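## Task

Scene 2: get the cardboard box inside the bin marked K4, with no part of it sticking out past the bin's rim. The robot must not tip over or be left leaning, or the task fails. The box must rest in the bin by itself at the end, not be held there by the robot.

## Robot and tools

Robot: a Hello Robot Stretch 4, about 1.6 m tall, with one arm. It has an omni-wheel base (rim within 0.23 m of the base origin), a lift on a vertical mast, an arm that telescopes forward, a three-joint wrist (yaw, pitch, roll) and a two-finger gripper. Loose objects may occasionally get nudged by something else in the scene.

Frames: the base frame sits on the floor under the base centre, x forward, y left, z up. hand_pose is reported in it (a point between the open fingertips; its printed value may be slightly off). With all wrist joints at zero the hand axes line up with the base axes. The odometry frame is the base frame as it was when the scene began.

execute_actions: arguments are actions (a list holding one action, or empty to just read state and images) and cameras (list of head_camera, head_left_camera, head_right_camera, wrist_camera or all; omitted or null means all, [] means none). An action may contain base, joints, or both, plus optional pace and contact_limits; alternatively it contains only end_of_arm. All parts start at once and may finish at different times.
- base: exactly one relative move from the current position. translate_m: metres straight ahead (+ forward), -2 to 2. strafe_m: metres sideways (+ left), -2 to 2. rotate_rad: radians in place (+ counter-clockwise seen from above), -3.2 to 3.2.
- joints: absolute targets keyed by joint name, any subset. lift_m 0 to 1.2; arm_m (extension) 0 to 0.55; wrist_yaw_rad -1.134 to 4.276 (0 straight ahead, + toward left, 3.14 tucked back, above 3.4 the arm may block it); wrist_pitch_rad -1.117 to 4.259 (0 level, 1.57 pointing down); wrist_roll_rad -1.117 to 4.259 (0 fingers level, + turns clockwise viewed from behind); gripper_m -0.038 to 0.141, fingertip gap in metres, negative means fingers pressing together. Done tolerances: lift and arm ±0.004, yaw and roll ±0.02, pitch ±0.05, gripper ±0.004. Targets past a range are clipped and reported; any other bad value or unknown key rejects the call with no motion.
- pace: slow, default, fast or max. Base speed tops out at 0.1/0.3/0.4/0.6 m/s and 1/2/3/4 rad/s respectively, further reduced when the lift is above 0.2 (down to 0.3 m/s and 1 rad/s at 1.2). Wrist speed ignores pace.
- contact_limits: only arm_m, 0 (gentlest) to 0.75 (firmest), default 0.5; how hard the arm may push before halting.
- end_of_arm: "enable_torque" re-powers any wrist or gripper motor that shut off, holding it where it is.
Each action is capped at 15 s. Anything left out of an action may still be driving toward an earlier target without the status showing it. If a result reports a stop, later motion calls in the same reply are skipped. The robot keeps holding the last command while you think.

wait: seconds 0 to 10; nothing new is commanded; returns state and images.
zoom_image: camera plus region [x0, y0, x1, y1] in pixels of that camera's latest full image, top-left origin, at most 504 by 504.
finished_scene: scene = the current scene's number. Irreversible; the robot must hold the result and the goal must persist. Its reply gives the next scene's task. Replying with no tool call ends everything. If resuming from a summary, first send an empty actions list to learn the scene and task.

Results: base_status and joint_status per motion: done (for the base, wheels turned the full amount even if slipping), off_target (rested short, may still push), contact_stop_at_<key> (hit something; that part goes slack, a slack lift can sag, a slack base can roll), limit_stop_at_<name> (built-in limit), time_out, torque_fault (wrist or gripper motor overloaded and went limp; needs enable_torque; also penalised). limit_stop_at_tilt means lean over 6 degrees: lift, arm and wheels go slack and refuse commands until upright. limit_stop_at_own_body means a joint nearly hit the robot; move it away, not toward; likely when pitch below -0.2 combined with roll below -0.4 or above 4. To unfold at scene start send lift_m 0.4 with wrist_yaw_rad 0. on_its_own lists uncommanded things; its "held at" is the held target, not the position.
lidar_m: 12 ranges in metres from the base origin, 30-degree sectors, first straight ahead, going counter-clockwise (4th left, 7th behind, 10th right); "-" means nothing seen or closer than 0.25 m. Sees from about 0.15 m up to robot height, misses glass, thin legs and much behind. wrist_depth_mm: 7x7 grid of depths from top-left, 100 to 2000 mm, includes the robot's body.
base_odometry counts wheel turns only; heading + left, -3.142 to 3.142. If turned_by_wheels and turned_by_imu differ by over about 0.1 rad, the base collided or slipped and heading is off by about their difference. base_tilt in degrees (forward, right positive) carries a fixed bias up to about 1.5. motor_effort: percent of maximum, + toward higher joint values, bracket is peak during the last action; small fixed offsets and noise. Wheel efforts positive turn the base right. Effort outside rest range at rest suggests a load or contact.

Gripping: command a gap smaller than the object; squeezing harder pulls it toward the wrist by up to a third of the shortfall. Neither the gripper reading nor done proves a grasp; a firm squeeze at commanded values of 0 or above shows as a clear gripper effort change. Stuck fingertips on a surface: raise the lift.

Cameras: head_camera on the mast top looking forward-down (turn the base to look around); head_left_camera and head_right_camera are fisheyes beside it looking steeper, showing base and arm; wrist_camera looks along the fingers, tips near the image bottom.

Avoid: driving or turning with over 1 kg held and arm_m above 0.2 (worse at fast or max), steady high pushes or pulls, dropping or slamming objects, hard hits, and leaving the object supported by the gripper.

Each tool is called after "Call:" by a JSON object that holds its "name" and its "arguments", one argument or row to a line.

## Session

Call:
{"name": "execute_actions", "arguments": {
  "actions": []
}}

Scene clock: 0.00 s.
base_odometry: x=+0.000 y=+0.000 heading=+0.000 (m, m, rad; odometry frame)
turned_by_wheels: +0.000 (rad since the last result)
turned_by_imu: +0.000 (rad since the last result)
base_tilt: forward=-0.2 right=-0.2 (deg)
lidar_m: 2.18 1.06 0.88 0.86 0.89 0.70 0.71 0.80 0.81 0.77 0.88 1.36
base_status: not commanded
joint_positions: lift_m=+0.137 arm_m=+0.000 wrist_yaw_rad=+3.137 wrist_pitch_rad=-0.013 wrist_roll_rad=-0.005 gripper_m=+0.057
joint_status: not commanded
motor_effort: lift_m=+18 arm_m=+0 wrist_yaw_rad=-1 wrist_pitch_rad=-6 wrist_roll_rad=-1 gripper_m=-2 wheel_0=+0 wheel_1=+0 wheel_2=+0 (%)
hand_pose: x=-0.1174 y=+0.0888 z=+0.3192 quat_wxyz=(+0.002, +0.006, -0.002, +1.000) (m; base frame)
wrist_depth_mm: - 135 854 866 854 809 809 / - 119 147 1138 1098 1042 1008 / - 121 160 1576 1618 1537 1255 / 135 137 1281 1661 1618 1618 1281 / 1098 1366 1576 1618 1537 1537 1308 / 946 1042 195 1182 200 1182 1138 / 723 723 820 121 798 820 831
pictures: head_camera, head_left_camera, head_right_camera, wrist_camera
Images, in order (width x height): head_camera 420x560, head_left_camera 420x672, head_right_camera 420x672, wrist_camera 616x392.

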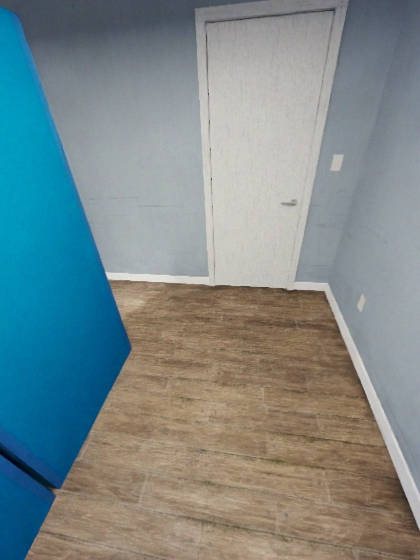

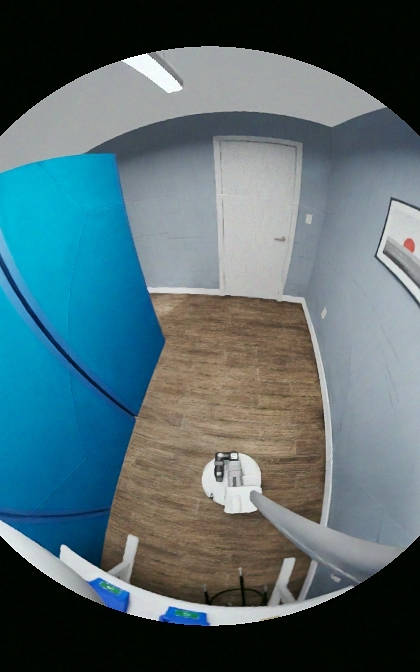

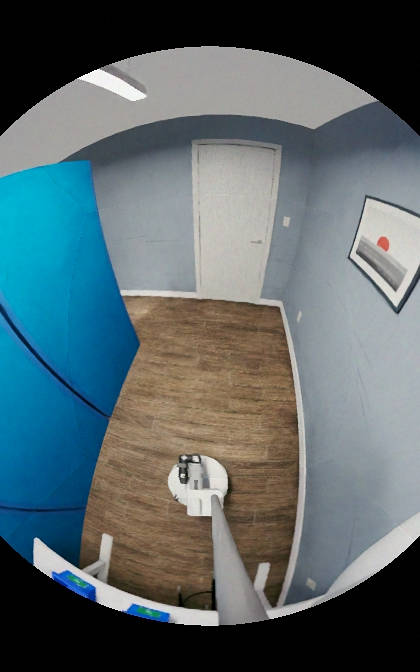

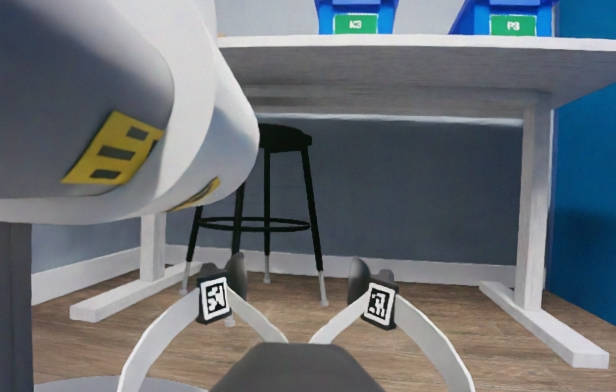

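Call:
{"name": "execute_actions", "arguments": {
  "actions": [
    {"base":{"rotate_rad":3.12},"joints":{"lift_m":0.95,"wrist_yaw_rad":0,"wrist_pitch_rad":0.6,"gripper_m":0.14}}
  ]
}}

Scene clock: 6.93 s.
base_odometry: x=+0.000 y=+0.000 heading=+3.120 (m, m, rad; odometry frame)
turned_by_wheels: +3.120 (rad since the last result)
turned_by_imu: +3.082 (rad since the last result)
base_tilt: forward=-0.2 right=-0.2 (deg)
lidar_m: 0.70 0.79 0.76 0.77 0.85 1.35 2.19 1.12 0.88 0.87 0.91 0.72
base_status: done
joint_positions: lift_m=+0.150 arm_m=+0.000 wrist_yaw_rad=+2.820 wrist_pitch_rad=+0.307 wrist_roll_rad=-0.005 gripper_m=+0.140
joint_status: lift_m limit_stop_at_own_body (moved +0.013 of +0.813); wrist_yaw_rad limit_stop_at_own_body (moved -0.317 of -3.137); wrist_pitch_rad limit_stop_at_own_body (moved +0.320 of +0.613); the others done
on_its_own: wrist_yaw_rad is held at +2.820, not at your +0.000, since a limit_stop_at_own_body; wrist_pitch_rad is held at +0.305, not at your +0.600, since a limit_stop_at_own_body; lift_m is slack since a limit_stop_at_own_body (your +0.950 is given up); arm_m is slack since a limit_stop_at_own_body
motor_effort: lift_m=+18(23) arm_m=+0(0) wrist_yaw_rad=-1(7) wrist_pitch_rad=-5(5) wrist_roll_rad=-1(1) gripper_m=+1(2) wheel_0=+1(7) wheel_1=+1(6) wheel_2=+1(7) (%)
hand_pose: x=-0.0626 y=+0.1699 z=+0.2410 quat_wxyz=(+0.158, -0.151, +0.022, +0.976) (m; base frame)
wrist_depth_mm: 241 - - - 1618 1025 788 / - - - - 1618 1060 820 / 1618 1708 1808 1983 1576 1060 809 / 991 1042 1060 1118 1138 1008 798 / 707 732 759 768 778 798 768 / 225 211 220 245 549 580 609 / 186 189 199 119 480 484 504
pictures: head_camera, head_left_camera, head_right_camera, wrist_camera
Images, in order (width x height): head_camera 420x560, head_left_camera 420x672, head_right_camera 420x672, wrist_camera 616x392.

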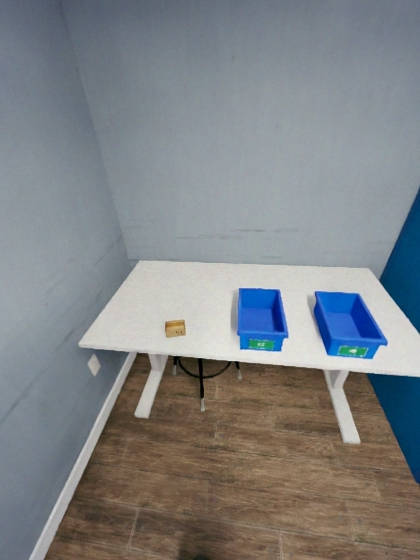

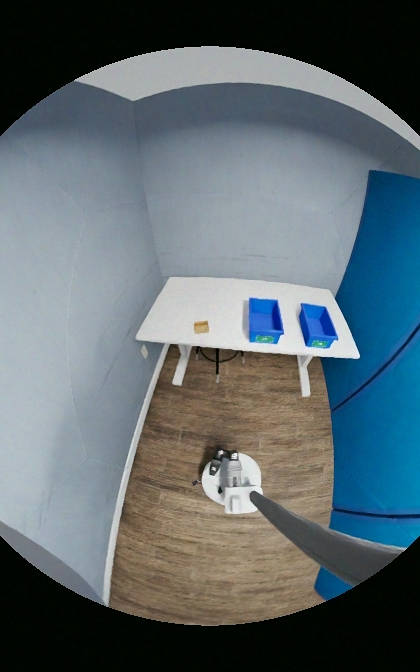

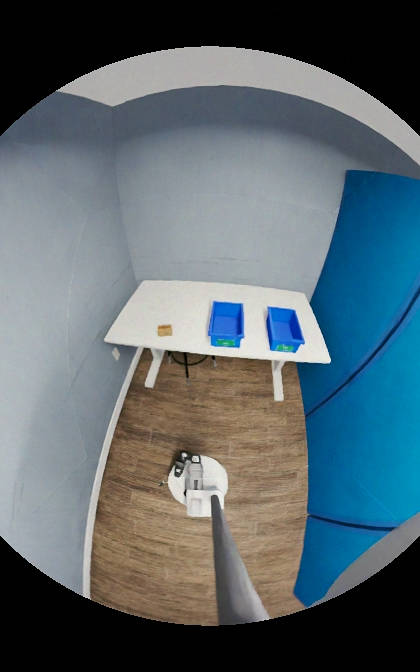

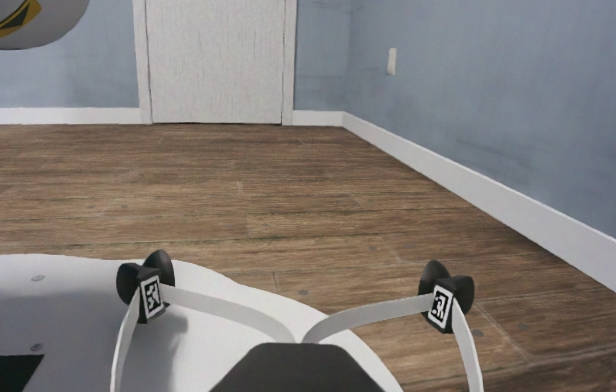

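Call:
{"name": "execute_actions", "arguments": {
  "actions": [
    {"base":{"strafe_m":0.27},"joints":{"lift_m":0.5,"wrist_pitch_rad":0.1}}
  ],
  "cameras": []
}}

Call:
{"name": "execute_actions", "arguments": {
  "actions": [
    {"joints":{"lift_m":1.0,"wrist_pitch_rad":1.0,"wrist_yaw_rad":0,"arm_m":0}}
  ],
  "cameras": ["head_camera","wrist_camera"]
}}

Scene clock: 17.17 s.
base_odometry: x=-0.006 y=-0.270 heading=+3.120 (m, m, rad; odometry frame)
turned_by_wheels: +0.000 (rad since the last result)
turned_by_imu: -0.002 (rad since the last result)
base_tilt: forward=-0.2 right=-0.1 (deg)
lidar_m: 0.73 0.66 0.54 0.52 0.58 0.90 2.14 1.45 1.15 1.13 0.96 0.75
base_status: done
joint_positions: lift_m=+0.500 arm_m=+0.000 wrist_yaw_rad=+2.820 wrist_pitch_rad=+0.103 wrist_roll_rad=-0.005 gripper_m=+0.140
joint_status: all done
on_its_own: wrist_yaw_rad is held at +2.820, not at your +0.000, since a limit_stop_at_own_body; arm_m is slack since a limit_stop_at_own_body
motor_effort: lift_m=+21(22) arm_m=+0(0) wrist_yaw_rad=-1(1) wrist_pitch_rad=-7(12) wrist_roll_rad=-1(1) gripper_m=+2(2) wheel_0=+2(9) wheel_1=+0(8) wheel_2=+1(1) (%)
hand_pose: x=-0.0739 y=+0.1737 z=+0.6485 quat_wxyz=(+0.160, -0.051, +0.006, +0.986) (m; base frame)
wrist_depth_mm: 147 - - - 1042 661 508 / 161 - - - 1042 661 512 / 244 - - - 1025 668 504 / - - - - 1008 668 496 / - - - - 1025 654 508 / 1537 1397 1464 1576 878 591 508 / 1182 1182 1255 119 976 621 504
pictures: none
No camera images: the call's "cameras" was empty. Leave "cameras" out to get every camera's image.

Scene clock: 20.10 s.
base_odometry: x=-0.006 y=-0.270 heading=+3.120 (m, m, rad; odometry frame)
turned_by_wheels: +0.000 (rad since the last result)
turned_by_imu: +0.000 (rad since the last result)
base_tilt: forward=-0.2 right=-0.2 (deg)
lidar_m: 0.75 0.68 0.53 0.53 0.58 0.89 2.15 1.47 1.16 1.14 0.95 0.76
base_status: not commanded
joint_positions: lift_m=+1.000 arm_m=+0.000 wrist_yaw_rad=+0.000 wrist_pitch_rad=+1.001 wrist_roll_rad=-0.005 gripper_m=+0.140
joint_status: all done
motor_effort: lift_m=+21(22) arm_m=+1(4) wrist_yaw_rad=-2(7) wrist_pitch_rad=-3(7) wrist_roll_rad=-1(1) gripper_m=-2(1) wheel_0=+2(2) wheel_1=+0(0) wheel_2=+1(1) (%)
hand_pose: x=+0.3263 y=-0.0874 z=+0.9351 quat_wxyz=(+0.877, -0.002, +0.480, +0.001) (m; base frame)
wrist_depth_mm: 707 668 676 668 691 591 554 / 788 1098 1464 1537 640 634 615 / 788 1182 1430 1464 1499 1464 1537 / 820 1205 1366 1366 1336 1366 1366 / 866 1118 1255 1229 1255 1255 1229 / 891 1042 1118 1138 1160 1138 1160 / 904 1042 1078 120 1098 1078 1078
pictures: head_camera, wrist_camera
Images, in order (width x height): head_camera 420x560, wrist_camera 616x392.

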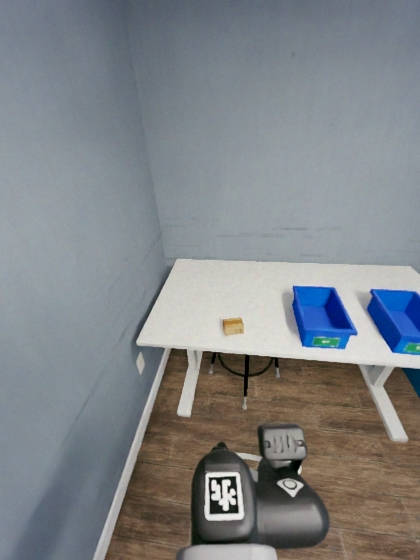

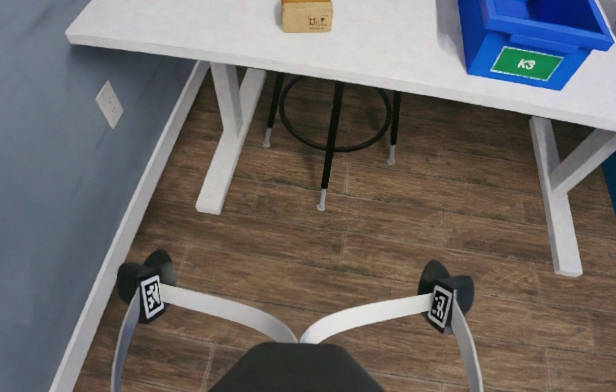

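Call:
{"name": "execute_actions", "arguments": {
  "actions": [
    {"base":{"translate_m":0.25},"joints":{"arm_m":0.42,"wrist_pitch_rad":1.57,"wrist_roll_rad":1.5}}
  ],
  "cameras": ["head_right_camera","wrist_camera"]
}}

Scene clock: 26.13 s.
base_odometry: x=-0.256 y=-0.265 heading=+3.121 (m, m, rad; odometry frame)
turned_by_wheels: +0.000 (rad since the last result)
turned_by_imu: -0.001 (rad since the last result)
base_tilt: forward=-0.2 right=-0.2 (deg)
lidar_m: 0.50 0.53 0.50 0.49 0.55 0.85 2.40 1.51 1.21 1.14 0.65 0.51
base_status: done
joint_positions: lift_m=+1.000 arm_m=+0.418 wrist_yaw_rad=+0.000 wrist_pitch_rad=+1.570 wrist_roll_rad=+1.500 gripper_m=+0.140
joint_status: all done
motor_effort: lift_m=+21(21) arm_m=+9(8) wrist_yaw_rad=-1(2) wrist_pitch_rad=+1(4) wrist_roll_rad=+1(4) gripper_m=-1(1) wheel_0=+0(6) wheel_1=-1(6) wheel_2=+2(9) (%)
hand_pose: x=+0.5896 y=-0.0874 z=+0.8895 quat_wxyz=(+0.518, +0.482, +0.517, -0.482) (m; base frame)
wrist_depth_mm: 377 382 387 389 397 1138 1138 / 379 382 387 392 397 1138 1138 / 379 382 387 394 1138 1160 1138 / 382 387 392 394 1118 976 1138 / 382 387 343 397 1098 917 931 / 387 384 345 397 1118 917 931 / 384 389 392 119 1138 1138 1138
pictures: head_right_camera, wrist_camera
Images, in order (width x height): head_right_camera 420x672, wrist_camera 616x392.

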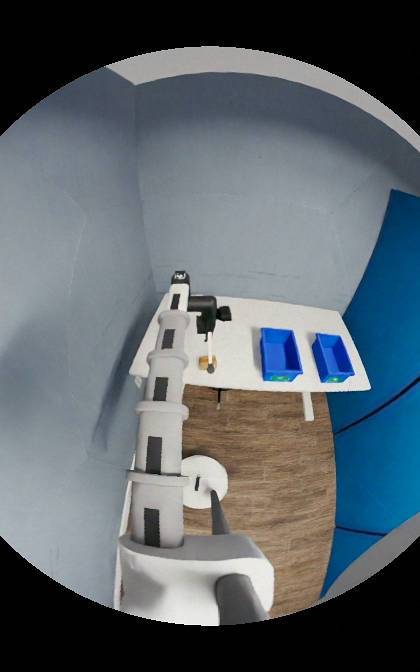

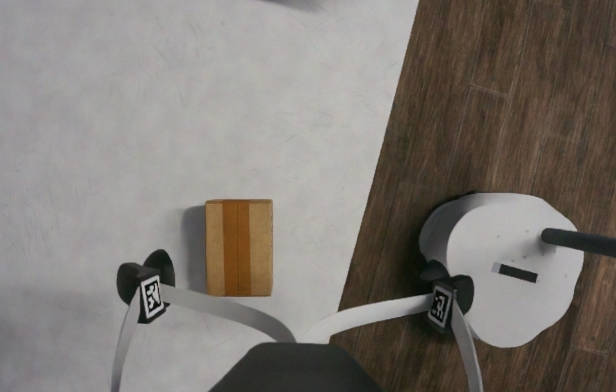

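Call:
{"name": "execute_actions", "arguments": {
  "actions": [
    {"joints":{"arm_m":0.47,"lift_m":0.9,"gripper_m":0.11}}
  ],
  "cameras": ["wrist_camera"]
}}

Scene clock: 32.03 s.
base_odometry: x=-0.256 y=-0.265 heading=+3.121 (m, m, rad; odometry frame)
turned_by_wheels: +0.000 (rad since the last result)
turned_by_imu: -0.001 (rad since the last result)
base_tilt: forward=-0.2 right=-0.2 (deg)
lidar_m: 0.50 0.58 0.49 0.49 0.55 0.86 2.40 1.47 1.20 1.17 0.65 0.50
base_status: not commanded
joint_positions: lift_m=+0.900 arm_m=+0.468 wrist_yaw_rad=+0.000 wrist_pitch_rad=+1.570 wrist_roll_rad=+1.500 gripper_m=+0.110
joint_status: all done
motor_effort: lift_m=+15(19) arm_m=+9(9) wrist_yaw_rad=+0(1) wrist_pitch_rad=+0(1) wrist_roll_rad=+0(0) gripper_m=-2(1) wheel_0=+0(0) wheel_1=+0(0) wheel_2=+2(2) (%)
hand_pose: x=+0.6396 y=-0.0874 z=+0.7900 quat_wxyz=(+0.518, +0.482, +0.517, -0.482) (m; base frame)
wrist_depth_mm: 281 283 287 291 294 298 1042 / 282 285 289 291 296 298 1025 / 282 286 291 294 297 1042 1042 / 285 286 291 293 298 991 1042 / 285 289 290 244 298 831 842 / 285 289 294 246 202 831 842 / 286 289 293 119 301 1060 842
pictures: wrist_camera
Images, in order (width x height): wrist_camera 616x392.

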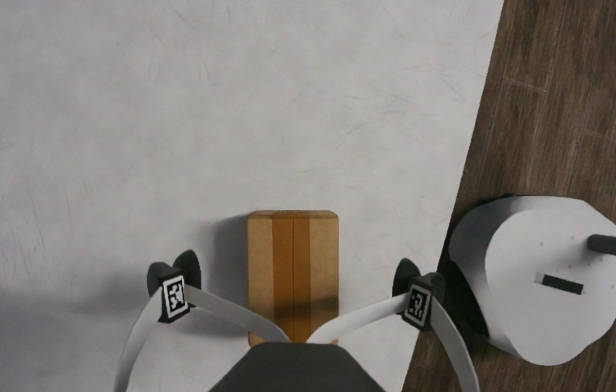

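Call:
{"name": "execute_actions", "arguments": {
  "actions": [
    {"joints":{"lift_m":0.853}}
  ],
  "cameras": ["wrist_camera"]
}}

Call:
{"name": "execute_actions", "arguments": {
  "actions": [
    {"joints":{"gripper_m":0.025}}
  ],
  "cameras": ["wrist_camera"]
}}

Call:
{"name": "execute_actions", "arguments": {
  "actions": [
    {"joints":{"lift_m":0.93}}
  ],
  "cameras": ["wrist_camera"]
}}

Scene clock: 37.73 s.
base_odometry: x=-0.256 y=-0.265 heading=+3.121 (m, m, rad; odometry frame)
turned_by_wheels: +0.000 (rad since the last result)
turned_by_imu: -0.001 (rad since the last result)
base_tilt: forward=-0.2 right=-0.2 (deg)
lidar_m: 0.51 0.53 0.51 0.49 0.54 0.87 2.39 1.50 1.19 1.16 0.68 0.52
base_status: not commanded
joint_positions: lift_m=+0.853 arm_m=+0.468 wrist_yaw_rad=+0.000 wrist_pitch_rad=+1.570 wrist_roll_rad=+1.500 gripper_m=+0.110
joint_status: all done
motor_effort: lift_m=+15(15) arm_m=+9(9) wrist_yaw_rad=-1(1) wrist_pitch_rad=+0(0) wrist_roll_rad=+1(0) gripper_m=+2(0) wheel_0=+0(0) wheel_1=+0(0) wheel_2=+2(2) (%)
hand_pose: x=+0.6396 y=-0.0874 z=+0.7430 quat_wxyz=(+0.518, +0.482, +0.517, -0.482) (m; base frame)
wrist_depth_mm: 236 239 242 244 247 250 991 / 237 238 242 245 247 251 1008 / 236 241 243 246 248 253 1008 / 238 242 244 246 249 252 991 / 239 241 244 197 250 778 778 / 241 242 197 198 201 798 798 / 242 243 246 120 252 1025 798
pictures: wrist_camera
Images, in order (width x height): wrist_camera 616x392.

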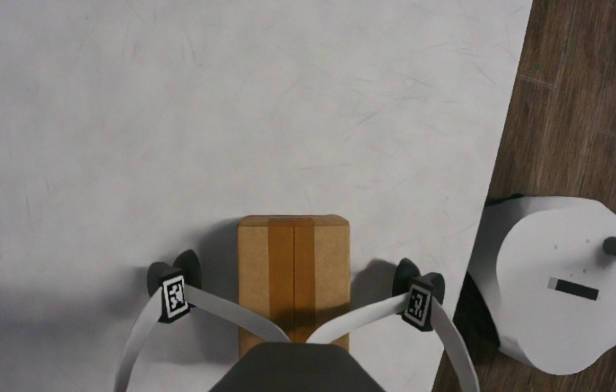

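Scene clock: 39.43 s.
base_odometry: x=-0.256 y=-0.265 heading=+3.121 (m, m, rad; odometry frame)
turned_by_wheels: +0.000 (rad since the last result)
turned_by_imu: +0.000 (rad since the last result)
base_tilt: forward=-0.2 right=-0.2 (deg)
lidar_m: 0.51 0.57 0.50 0.50 0.57 0.83 2.41 1.51 1.19 1.16 0.65 0.51
base_status: not commanded
joint_positions: lift_m=+0.853 arm_m=+0.468 wrist_yaw_rad=+0.000 wrist_pitch_rad=+1.570 wrist_roll_rad=+1.500 gripper_m=+0.025
joint_status: all done
motor_effort: lift_m=+15(15) arm_m=+9(9) wrist_yaw_rad=-1(1) wrist_pitch_rad=+0(1) wrist_roll_rad=+1(1) gripper_m=-19(20) wheel_0=+0(0) wheel_1=+0(0) wheel_2=+2(2) (%)
hand_pose: x=+0.6396 y=-0.0874 z=+0.7430 quat_wxyz=(+0.518, +0.482, +0.517, -0.482) (m; base frame)
wrist_depth_mm: 236 238 240 243 247 249 991 / 236 239 242 244 248 252 1008 / 238 241 244 246 249 252 991 / 238 240 244 246 250 253 976 / 239 240 243 187 250 768 788 / 241 241 186 187 190 788 798 / 240 242 245 123 252 831 788
pictures: wrist_camera
Images, in order (width x height): wrist_camera 616x392.

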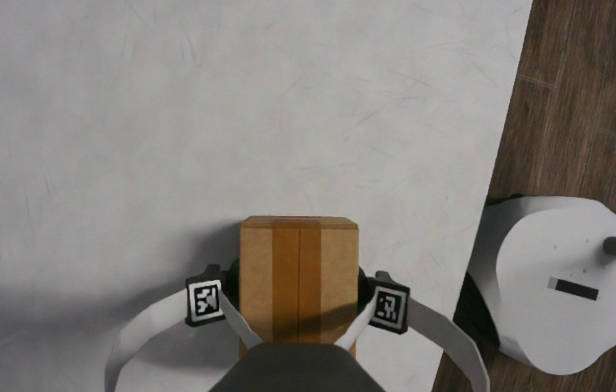

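Scene clock: 40.73 s.
base_odometry: x=-0.256 y=-0.265 heading=+3.121 (m, m, rad; odometry frame)
turned_by_wheels: +0.000 (rad since the last result)
turned_by_imu: +0.000 (rad since the last result)
base_tilt: forward=-0.2 right=-0.2 (deg)
lidar_m: 0.49 0.57 0.49 0.50 0.56 0.88 2.40 1.51 1.19 1.15 0.63 0.51
base_status: not commanded
joint_positions: lift_m=+0.930 arm_m=+0.468 wrist_yaw_rad=+0.000 wrist_pitch_rad=+1.570 wrist_roll_rad=+1.500 gripper_m=+0.025
joint_status: all done
motor_effort: lift_m=+21(22) arm_m=+9(9) wrist_yaw_rad=-1(2) wrist_pitch_rad=+1(0) wrist_roll_rad=+0(1) gripper_m=-19(19) wheel_0=+0(1) wheel_1=+0(1) wheel_2=+2(2) (%)
hand_pose: x=+0.6396 y=-0.0874 z=+0.8195 quat_wxyz=(+0.518, +0.482, +0.517, -0.482) (m; base frame)
wrist_depth_mm: 309 312 317 320 325 1060 1078 / 309 315 319 322 325 1060 1078 / 314 315 317 322 325 1060 1078 / 314 315 320 324 327 1078 1078 / 315 317 320 187 329 866 866 / 314 317 186 187 190 866 878 / 315 319 322 123 330 960 1098
pictures: wrist_camera
Images, in order (width x height): wrist_camera 616x392.

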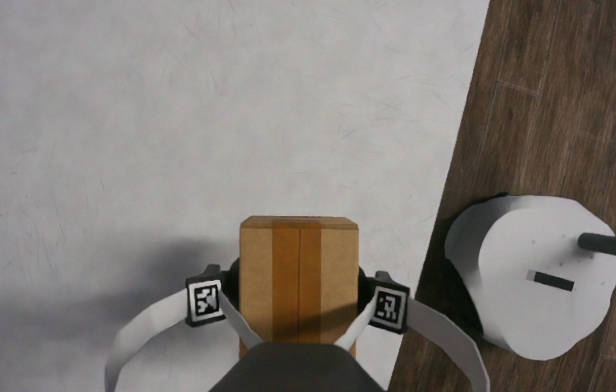

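Call:
{"name": "execute_actions", "arguments": {
  "actions": [
    {"base":{"translate_m":-1.9},"joints":{"arm_m":0,"wrist_roll_rad":0},"pace":"fast"}
  ],
  "cameras": []
}}

Call:
{"name": "execute_actions", "arguments": {
  "actions": [
    {"base":{"rotate_rad":-1.72}}
  ],
  "cameras": ["head_camera","head_left_camera"]
}}

Scene clock: 52.27 s.
base_odometry: x=+1.644 y=-0.305 heading=+3.120 (m, m, rad; odometry frame)
turned_by_wheels: +0.000 (rad since the last result)
turned_by_imu: +0.004 (rad since the last result)
base_tilt: forward=-0.2 right=-0.2 (deg)
lidar_m: 2.03 0.95 0.75 0.76 0.66 0.51 0.53 0.55 0.92 1.00 1.02 1.56
base_status: done
joint_positions: lift_m=+0.930 arm_m=+0.002 wrist_yaw_rad=+0.000 wrist_pitch_rad=+1.570 wrist_roll_rad=+0.000 gripper_m=+0.025
joint_status: all done
motor_effort: lift_m=+20(21) arm_m=-8(9) wrist_yaw_rad=-1(1) wrist_pitch_rad=+0(1) wrist_roll_rad=-2(7) gripper_m=-20(16) wheel_0=+0(5) wheel_1=-1(7) wheel_2=-2(11) (%)
hand_pose: x=+0.1726 y=-0.0874 z=+0.8195 quat_wxyz=(+0.707, +0.000, +0.707, +0.000) (m; base frame)
wrist_depth_mm: 991 1008 1025 1025 1060 1042 1060 / 1025 1025 1042 1025 1042 1060 1060 / 1025 1042 1042 1060 1078 1060 1060 / 1025 1025 1042 1060 1042 1042 1060 / 1025 1025 820 187 1078 1078 1078 / 1025 1042 186 187 190 1078 1060 / 1060 1078 1060 123 1078 1078 1118
pictures: none
No camera images: the call's "cameras" was empty. Leave "cameras" out to get every camera's image.

Scene clock: 54.50 s.
base_odometry: x=+1.644 y=-0.305 heading=+1.401 (m, m, rad; odometry frame)
turned_by_wheels: -1.720 (rad since the last result)
turned_by_imu: -1.700 (rad since the last result)
base_tilt: forward=-0.2 right=-0.2 (deg)
lidar_m: 2.09 1.03 1.28 2.38 1.10 0.79 0.76 0.78 0.53 0.49 0.54 0.80
base_status: done
joint_positions: lift_m=+0.930 arm_m=+0.002 wrist_yaw_rad=+0.000 wrist_pitch_rad=+1.570 wrist_roll_rad=+0.000 gripper_m=+0.025
joint_status: not commanded
motor_effort: lift_m=+20(20) arm_m=-9(9) wrist_yaw_rad=-1(0) wrist_pitch_rad=+0(0) wrist_roll_rad=-2(2) gripper_m=-17(19) wheel_0=+2(5) wheel_1=+1(8) wheel_2=+0(7) (%)
hand_pose: x=+0.1727 y=-0.0874 z=+0.8195 quat_wxyz=(+0.707, +0.000, +0.707, +0.000) (m; base frame)
wrist_depth_mm: 1008 1008 1025 1025 1025 946 691 / 1025 1008 1025 1025 1042 946 634 / 1008 1042 1025 1025 1042 931 654 / 1025 1025 1042 1042 1042 917 654 / 1042 1042 831 186 1078 917 634 / 1025 1042 187 187 190 842 627 / 1042 1060 1042 123 1098 759 634
pictures: head_camera, head_left_camera
Images, in order (width x height): head_camera 420x560, head_left_camera 420x672.

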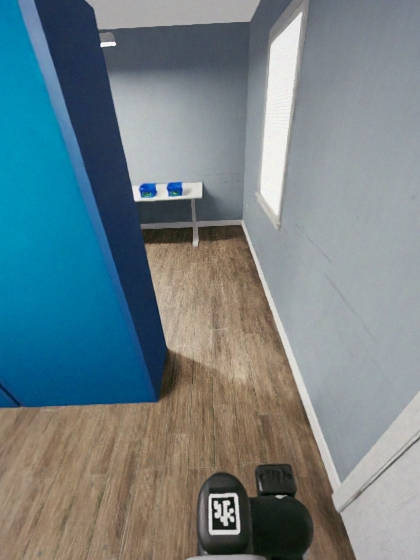

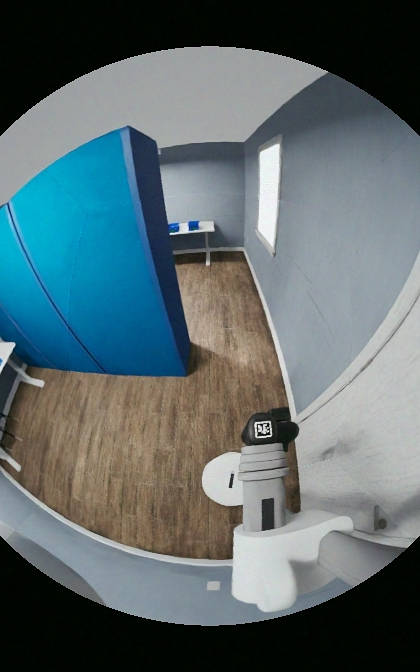

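Call:
{"name": "execute_actions", "arguments": {
  "actions": [
    {"base":{"strafe_m":-0.1}}
  ],
  "cameras": []
}}

Call:
{"name": "execute_actions", "arguments": {
  "actions": [
    {"base":{"translate_m":2.0},"joints":{"lift_m":1.1,"wrist_pitch_rad":0.55,"wrist_yaw_rad":0.5},"pace":"fast"}
  ]
}}

Scene clock: 60.50 s.
base_odometry: x=+1.742 y=-0.322 heading=+1.401 (m, m, rad; odometry frame)
turned_by_wheels: +0.000 (rad since the last result)
turned_by_imu: +0.000 (rad since the last result)
base_tilt: forward=-0.2 right=-0.1 (deg)
lidar_m: 1.74 1.02 1.33 2.48 1.06 0.78 0.75 0.63 0.42 0.40 0.41 0.58
base_status: done
joint_positions: lift_m=+0.930 arm_m=+0.002 wrist_yaw_rad=+0.000 wrist_pitch_rad=+1.570 wrist_roll_rad=+0.000 gripper_m=+0.025
joint_status: not commanded
motor_effort: lift_m=+20(20) arm_m=-9(9) wrist_yaw_rad=-1(1) wrist_pitch_rad=+0(0) wrist_roll_rad=-2(2) gripper_m=-19(16) wheel_0=-1(8) wheel_1=+2(8) wheel_2=+0(0) (%)
hand_pose: x=+0.1727 y=-0.0874 z=+0.8195 quat_wxyz=(+0.707, +0.000, +0.707, +0.000) (m; base frame)
wrist_depth_mm: 1025 1008 1025 1042 1025 768 530 / 1008 1008 991 1042 1042 723 512 / 1025 1042 1042 1060 1042 732 530 / 1025 1025 1025 1042 1060 723 500 / 1042 1008 831 186 1042 715 521 / 1042 1042 186 187 191 668 504 / 1042 1060 1042 123 1060 585 500
pictures: none
No camera images: the call's "cameras" was empty. Leave "cameras" out to get every camera's image.

Scene clock: 67.23 s.
base_odometry: x=+2.081 y=+1.649 heading=+1.401 (m, m, rad; odometry frame)
turned_by_wheels: +0.000 (rad since the last result)
turned_by_imu: -0.007 (rad since the last result)
base_tilt: forward=-0.2 right=-0.2 (deg)
lidar_m: 1.19 1.22 1.60 2.39 0.83 0.79 1.75 0.62 0.41 0.37 0.40 0.58
base_status: done
joint_positions: lift_m=+1.100 arm_m=+0.001 wrist_yaw_rad=+0.500 wrist_pitch_rad=+0.553 wrist_roll_rad=+0.000 gripper_m=+0.025
joint_status: all done
motor_effort: lift_m=+21(23) arm_m=-8(9) wrist_yaw_rad=-1(4) wrist_pitch_rad=-9(15) wrist_roll_rad=-2(2) gripper_m=-17(18) wheel_0=+0(6) wheel_1=+0(6) wheel_2=+2(11) (%)
hand_pose: x=+0.4297 y=+0.0410 z=+1.1265 quat_wxyz=(+0.932, -0.067, +0.265, +0.238) (m; base frame)
wrist_depth_mm: - - - 1808 1618 1430 1281 / - 1808 1537 1808 1708 1499 1397 / - - 1397 1205 1537 1661 1499 / - - - - 1921 1756 1618 / 1756 1863 1808 187 1983 1863 1430 / 1537 1499 186 187 191 1661 1182 / 1336 1336 1397 123 1397 1397 1042
pictures: head_camera, head_left_camera, head_right_camera, wrist_camera
Images, in order (width x height): head_camera 420x560, head_left_camera 420x672, head_right_camera 420x672, wrist_camera 616x392.

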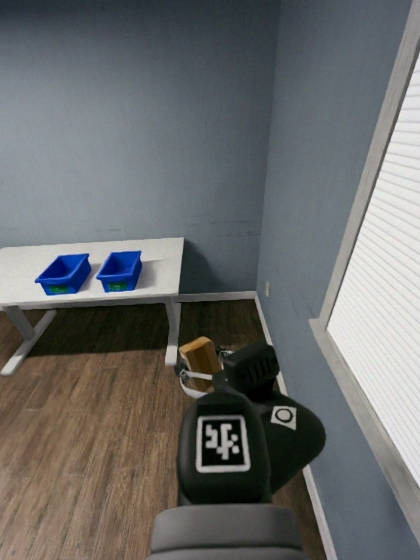

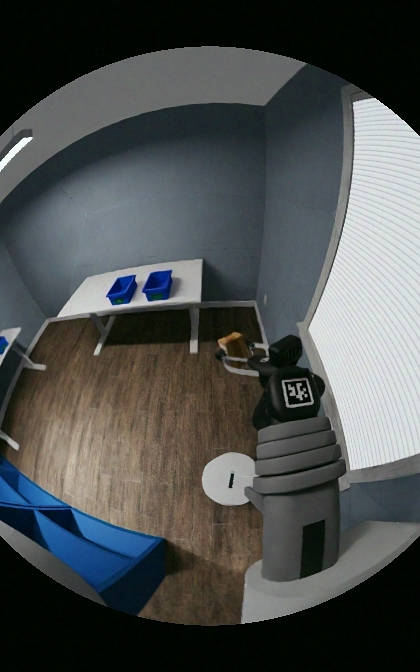

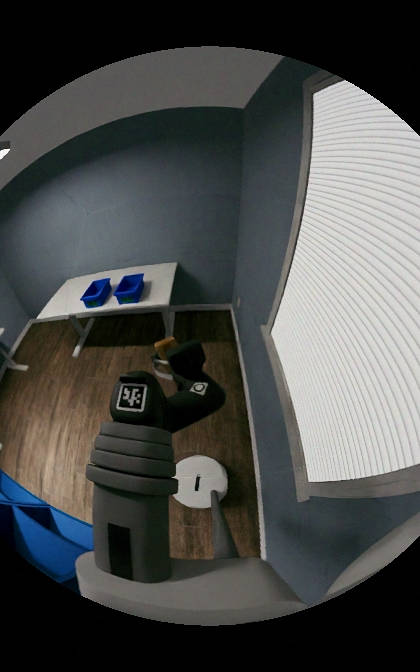

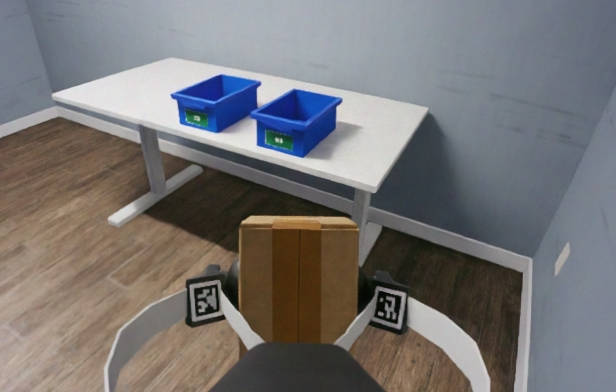

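Call:
{"name": "zoom_image", "arguments": {
  "camera": "wrist_camera",
  "region": [170, 90, 320, 165]
}}

Call:
{"name": "execute_actions", "arguments": {
  "actions": [
    {"base":{"strafe_m":0.9},"joints":{"wrist_yaw_rad":0},"pace":"fast"}
  ],
  "cameras": ["head_left_camera","wrist_camera"]
}}

Region (170, 90, 320, 165) of wrist_camera's 616x392 image, scaled by 3.360.

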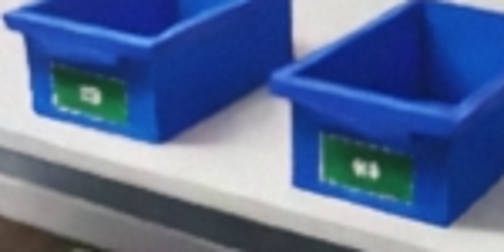

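Scene clock: 74.70 s.
base_odometry: x=+1.194 y=+1.801 heading=+1.401 (m, m, rad; odometry frame)
turned_by_wheels: +0.000 (rad since the last result)
turned_by_imu: -0.004 (rad since the last result)
base_tilt: forward=-0.2 right=-0.2 (deg)
lidar_m: 1.12 1.19 1.67 1.61 0.87 0.61 0.57 0.61 1.38 1.28 1.33 1.22
base_status: done
joint_positions: lift_m=+1.100 arm_m=+0.001 wrist_yaw_rad=+0.000 wrist_pitch_rad=+0.553 wrist_roll_rad=+0.000 gripper_m=+0.025
joint_status: all done
motor_effort: lift_m=+20(21) arm_m=-8(8) wrist_yaw_rad=-2(7) wrist_pitch_rad=-8(8) wrist_roll_rad=-2(2) gripper_m=-19(17) wheel_0=+1(7) wheel_1=-2(10) wheel_2=+1(1) (%)
hand_pose: x=+0.4179 y=-0.0874 z=+1.1266 quat_wxyz=(+0.962, +0.000, +0.273, +0.000) (m; base frame)
wrist_depth_mm: 1576 1618 1537 1576 1618 1618 1576 / 1708 1661 1661 1708 1708 1756 1708 / 1255 1255 1255 1255 1255 1863 1708 / - 1576 - 1138 1661 - 1756 / 1863 1863 1808 186 1863 1921 1661 / 1499 1499 186 187 190 1661 1576 / 1336 1308 1336 123 1397 1366 1397
pictures: head_left_camera, wrist_camera
Images, in order (width x height): head_left_camera 420x672, wrist_camera 616x392.

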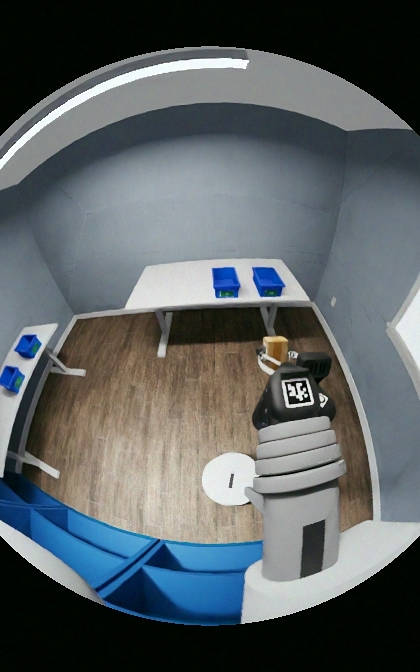

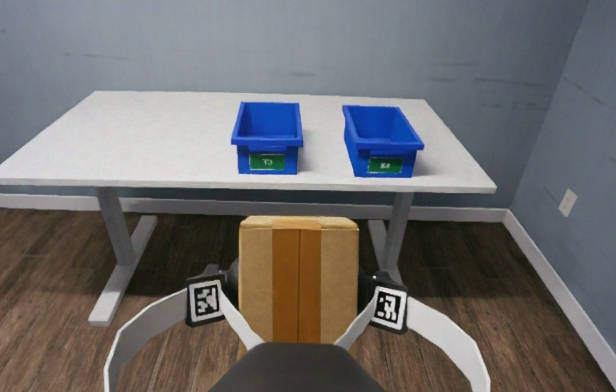

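Call:
{"name": "zoom_image", "arguments": {
  "camera": "wrist_camera",
  "region": [230, 130, 430, 190]
}}

Region (230, 130, 430, 190) of wrist_camera's 616x392 image, scaled by 2.520; it fills the top 151 rows of this view, and the rest is white.

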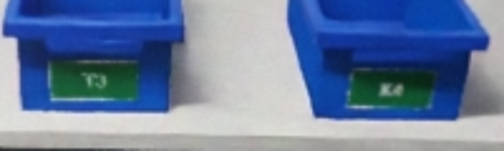

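Call:
{"name": "execute_actions", "arguments": {
  "actions": [
    {"base":{"strafe_m":-0.23}}
  ],
  "cameras": []
}}

Call:
{"name": "execute_actions", "arguments": {
  "actions": [
    {"base":{"translate_m":0.65},"joints":{"wrist_pitch_rad":1.1},"pace":"fast"}
  ],
  "cameras": ["head_right_camera","wrist_camera"]
}}

Scene clock: 86.67 s.
base_odometry: x=+1.420 y=+1.763 heading=+1.401 (m, m, rad; odometry frame)
turned_by_wheels: +0.000 (rad since the last result)
turned_by_imu: +0.000 (rad since the last result)
base_tilt: forward=-0.2 right=-0.2 (deg)
lidar_m: 1.14 1.20 1.94 1.85 0.85 0.62 0.57 0.64 1.11 1.02 1.10 1.20
base_status: done
joint_positions: lift_m=+1.100 arm_m=+0.001 wrist_yaw_rad=+0.000 wrist_pitch_rad=+0.553 wrist_roll_rad=+0.000 gripper_m=+0.025
joint_status: not commanded
motor_effort: lift_m=+20(20) arm_m=-8(8) wrist_yaw_rad=-1(1) wrist_pitch_rad=-8(8) wrist_roll_rad=-2(1) gripper_m=-18(18) wheel_0=-1(8) wheel_1=+1(9) wheel_2=+1(1) (%)
hand_pose: x=+0.4179 y=-0.0874 z=+1.1266 quat_wxyz=(+0.962, +0.000, +0.273, +0.000) (m; base frame)
wrist_depth_mm: 1576 1618 1618 1576 1576 1618 1430 / 1576 1618 1708 1661 1756 1661 1430 / 1229 1182 1229 1182 1537 1863 1430 / - - - 1118 - 1983 1430 / 1808 1808 1863 187 1921 1756 1366 / 1499 1576 186 187 191 1618 1366 / 1336 1336 1336 123 1430 1397 1366
pictures: none
No camera images: the call's "cameras" was empty. Leave "cameras" out to get every camera's image.

Scene clock: 90.13 s.
base_odometry: x=+1.530 y=+2.403 heading=+1.401 (m, m, rad; odometry frame)
turned_by_wheels: +0.000 (rad since the last result)
turned_by_imu: -0.002 (rad since the last result)
base_tilt: forward=-0.2 right=-0.2 (deg)
lidar_m: 0.51 0.52 0.71 1.85 1.82 1.30 1.23 1.60 1.10 1.03 1.14 0.55
base_status: done
joint_positions: lift_m=+1.100 arm_m=+0.001 wrist_yaw_rad=+0.000 wrist_pitch_rad=+1.101 wrist_roll_rad=+0.000 gripper_m=+0.025
joint_status: all done
motor_effort: lift_m=+20(20) arm_m=-8(8) wrist_yaw_rad=-1(1) wrist_pitch_rad=-4(5) wrist_roll_rad=-1(1) gripper_m=-19(17) wheel_0=-1(5) wheel_1=+0(6) wheel_2=+1(9) (%)
hand_pose: x=+0.3029 y=-0.0874 z=+1.0208 quat_wxyz=(+0.852, +0.000, +0.523, +0.000) (m; base frame)
wrist_depth_mm: 597 676 707 723 723 1229 1255 / 569 647 654 676 668 715 1397 / 574 585 615 580 627 640 1366 / 1308 1397 1336 1366 1366 1397 1336 / 1229 1255 1281 186 1281 1336 1281 / 1160 1205 186 187 191 1229 1229 / 1118 1118 1138 123 1160 1138 1182
pictures: head_right_camera, wrist_camera
Images, in order (width x height): head_right_camera 420x672, wrist_camera 616x392.

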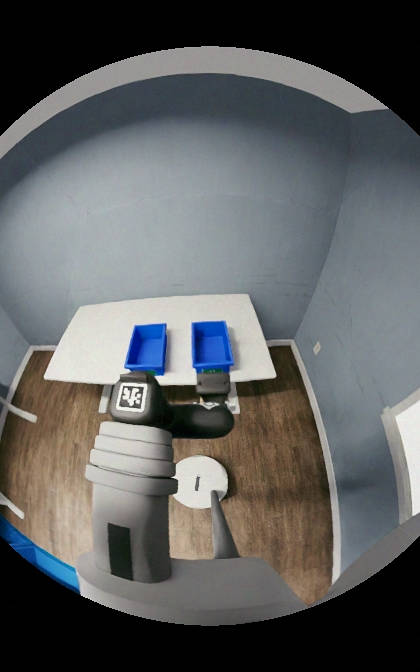

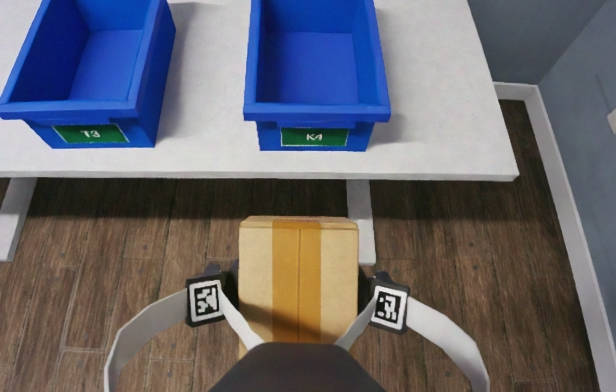

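Call:
{"name": "execute_actions", "arguments": {
  "actions": [
    {"base":{"translate_m":0.08},"joints":{"wrist_pitch_rad":1.57,"arm_m":0.47,"lift_m":1.02}}
  ],
  "cameras": ["head_right_camera","wrist_camera"]
}}

Scene clock: 98.57 s.
base_odometry: x=+1.544 y=+2.482 heading=+1.401 (m, m, rad; odometry frame)
turned_by_wheels: +0.000 (rad since the last result)
turned_by_imu: -0.001 (rad since the last result)
base_tilt: forward=-0.2 right=-0.1 (deg)
lidar_m: 0.43 0.45 0.62 1.86 1.95 1.37 1.29 1.58 1.09 1.02 1.10 0.46
base_status: done
joint_positions: lift_m=+1.020 arm_m=+0.468 wrist_yaw_rad=+0.000 wrist_pitch_rad=+1.570 wrist_roll_rad=+0.000 gripper_m=+0.025
joint_status: all done
motor_effort: lift_m=+16(18) arm_m=+9(11) wrist_yaw_rad=-1(0) wrist_pitch_rad=+1(5) wrist_roll_rad=-1(1) gripper_m=-18(17) wheel_0=+0(5) wheel_1=+0(5) wheel_2=+2(10) (%)
hand_pose: x=+0.6396 y=-0.0874 z=+0.9099 quat_wxyz=(+0.707, +0.000, +0.707, +0.000) (m; base frame)
wrist_depth_mm: 399 397 399 404 410 413 415 / 399 404 342 342 340 418 413 / 364 407 402 410 362 415 415 / 362 407 404 407 364 418 418 / 359 410 291 186 322 421 418 / 364 410 186 187 190 418 424 / 362 415 296 123 362 424 430
pictures: head_right_camera, wrist_camera
Images, in order (width x height): head_right_camera 420x672, wrist_camera 616x392.

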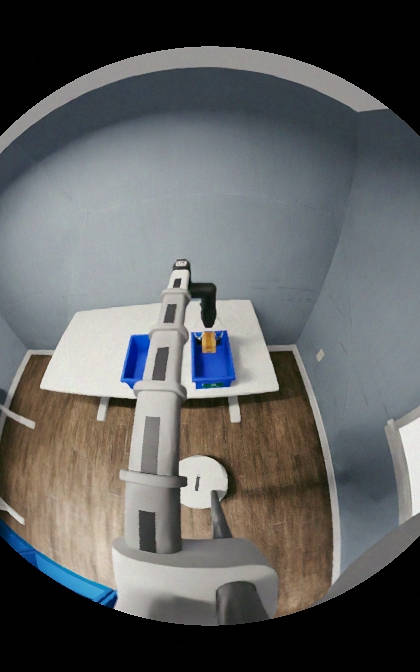

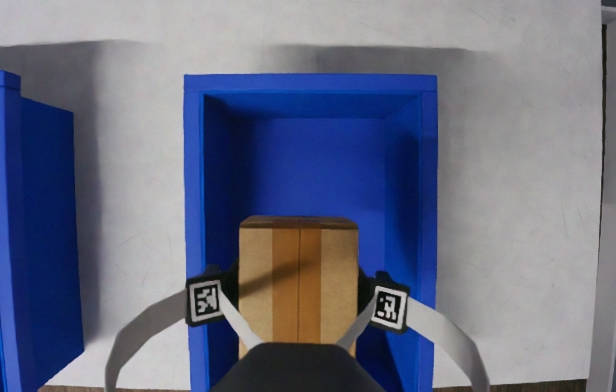

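Call:
{"name": "execute_actions", "arguments": {
  "actions": [
    {"base":{"strafe_m":-0.01},"joints":{"lift_m":0.865}}
  ],
  "cameras": ["wrist_camera"]
}}

Scene clock: 105.10 s.
base_odometry: x=+1.554 y=+2.481 heading=+1.401 (m, m, rad; odometry frame)
turned_by_wheels: +0.000 (rad since the last result)
turned_by_imu: -0.001 (rad since the last result)
base_tilt: forward=-0.2 right=-0.2 (deg)
lidar_m: 0.43 0.46 0.63 1.85 1.92 1.37 1.31 1.59 1.08 1.01 1.10 0.45
base_status: done
joint_positions: lift_m=+0.865 arm_m=+0.468 wrist_yaw_rad=+0.000 wrist_pitch_rad=+1.570 wrist_roll_rad=+0.000 gripper_m=+0.025
joint_status: all done
motor_effort: lift_m=+15(15) arm_m=+9(9) wrist_yaw_rad=-1(1) wrist_pitch_rad=+0(1) wrist_roll_rad=-1(2) gripper_m=-19(17) wheel_0=+0(7) wheel_1=-1(6) wheel_2=+0(1) (%)
hand_pose: x=+0.6396 y=-0.0874 z=+0.7549 quat_wxyz=(+0.707, +0.000, +0.707, +0.000) (m; base frame)
wrist_depth_mm: 132 161 165 166 165 154 138 / 134 182 249 250 252 167 139 / 137 184 252 252 254 169 199 / 137 185 252 254 255 169 201 / 138 183 254 186 257 169 203 / 137 166 186 187 191 158 142 / 138 172 257 123 260 146 143
pictures: wrist_camera
Images, in order (width x height): wrist_camera 616x392.

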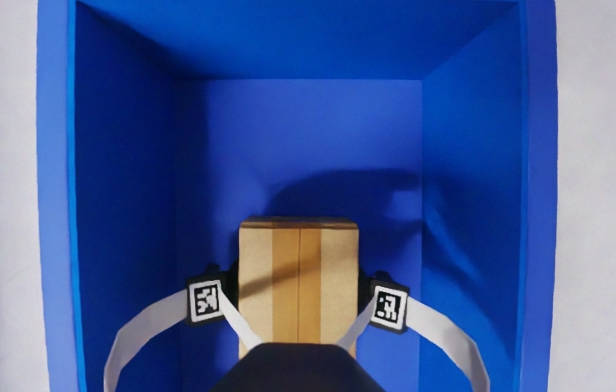

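Call:
{"name": "execute_actions", "arguments": {
  "actions": [
    {"joints":{"lift_m":0.858,"gripper_m":0.085},"pace":"slow"}
  ],
  "cameras": []
}}

Call:
{"name": "execute_actions", "arguments": {
  "actions": [
    {"joints":{"lift_m":1.0}}
  ],
  "cameras": ["wrist_camera"]
}}

Scene clock: 111.57 s.
base_odometry: x=+1.554 y=+2.481 heading=+1.401 (m, m, rad; odometry frame)
turned_by_wheels: +0.000 (rad since the last result)
turned_by_imu: -0.001 (rad since the last result)
base_tilt: forward=-0.1 right=-0.2 (deg)
lidar_m: 0.43 0.47 0.59 1.85 1.92 1.37 1.28 1.60 1.07 1.02 1.08 0.46
base_status: not commanded
joint_positions: lift_m=+0.858 arm_m=+0.468 wrist_yaw_rad=+0.000 wrist_pitch_rad=+1.570 wrist_roll_rad=+0.000 gripper_m=+0.085
joint_status: all done
motor_effort: lift_m=+15(15) arm_m=+9(9) wrist_yaw_rad=-2(1) wrist_pitch_rad=+1(0) wrist_roll_rad=-1(2) gripper_m=-2(17) wheel_0=+0(1) wheel_1=-1(0) wheel_2=+0(0) (%)
hand_pose: x=+0.6396 y=-0.0874 z=+0.7480 quat_wxyz=(+0.707, +0.000, +0.707, +0.000) (m; base frame)
wrist_depth_mm: 126 160 164 166 165 154 - / 127 183 243 245 246 167 131 / 129 184 243 246 249 168 132 / 130 185 246 246 250 169 133 / 130 183 246 198 250 169 134 / 130 168 198 200 198 169 135 / 131 166 251 121 254 146 -
pictures: none
No camera images: the call's "cameras" was empty. Leave "cameras" out to get every camera's image.

Scene clock: 113.23 s.
base_odometry: x=+1.554 y=+2.481 heading=+1.401 (m, m, rad; odometry frame)
turned_by_wheels: +0.000 (rad since the last result)
turned_by_imu: +0.000 (rad since the last result)
base_tilt: forward=-0.1 right=-0.2 (deg)
lidar_m: 0.40 0.44 0.63 1.86 1.93 1.37 1.30 1.55 1.08 1.01 1.10 0.47
base_status: not commanded
joint_positions: lift_m=+1.000 arm_m=+0.468 wrist_yaw_rad=+0.000 wrist_pitch_rad=+1.570 wrist_roll_rad=+0.000 gripper_m=+0.085
joint_status: all done
motor_effort: lift_m=+21(23) arm_m=+9(9) wrist_yaw_rad=-2(1) wrist_pitch_rad=+1(0) wrist_roll_rad=-1(1) gripper_m=-5(2) wheel_0=-1(0) wheel_1=-1(1) wheel_2=+0(0) (%)
hand_pose: x=+0.6396 y=-0.0874 z=+0.8895 quat_wxyz=(+0.707, +0.000, +0.707, +0.000) (m; base frame)
wrist_depth_mm: 382 384 382 387 389 394 394 / 379 382 293 298 283 392 394 / 375 384 384 384 324 399 399 / 377 389 387 389 324 399 402 / 377 392 387 343 325 399 402 / 379 392 200 392 198 402 407 / 379 392 334 121 322 407 407
pictures: wrist_camera
Images, in order (width x height): wrist_camera 616x392.

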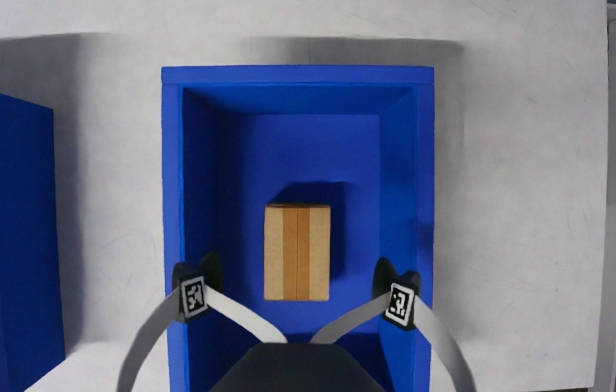

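Call:
{"name": "finished_scene", "arguments": {
  "scene": 2
}}

The scene is finished: the task was done.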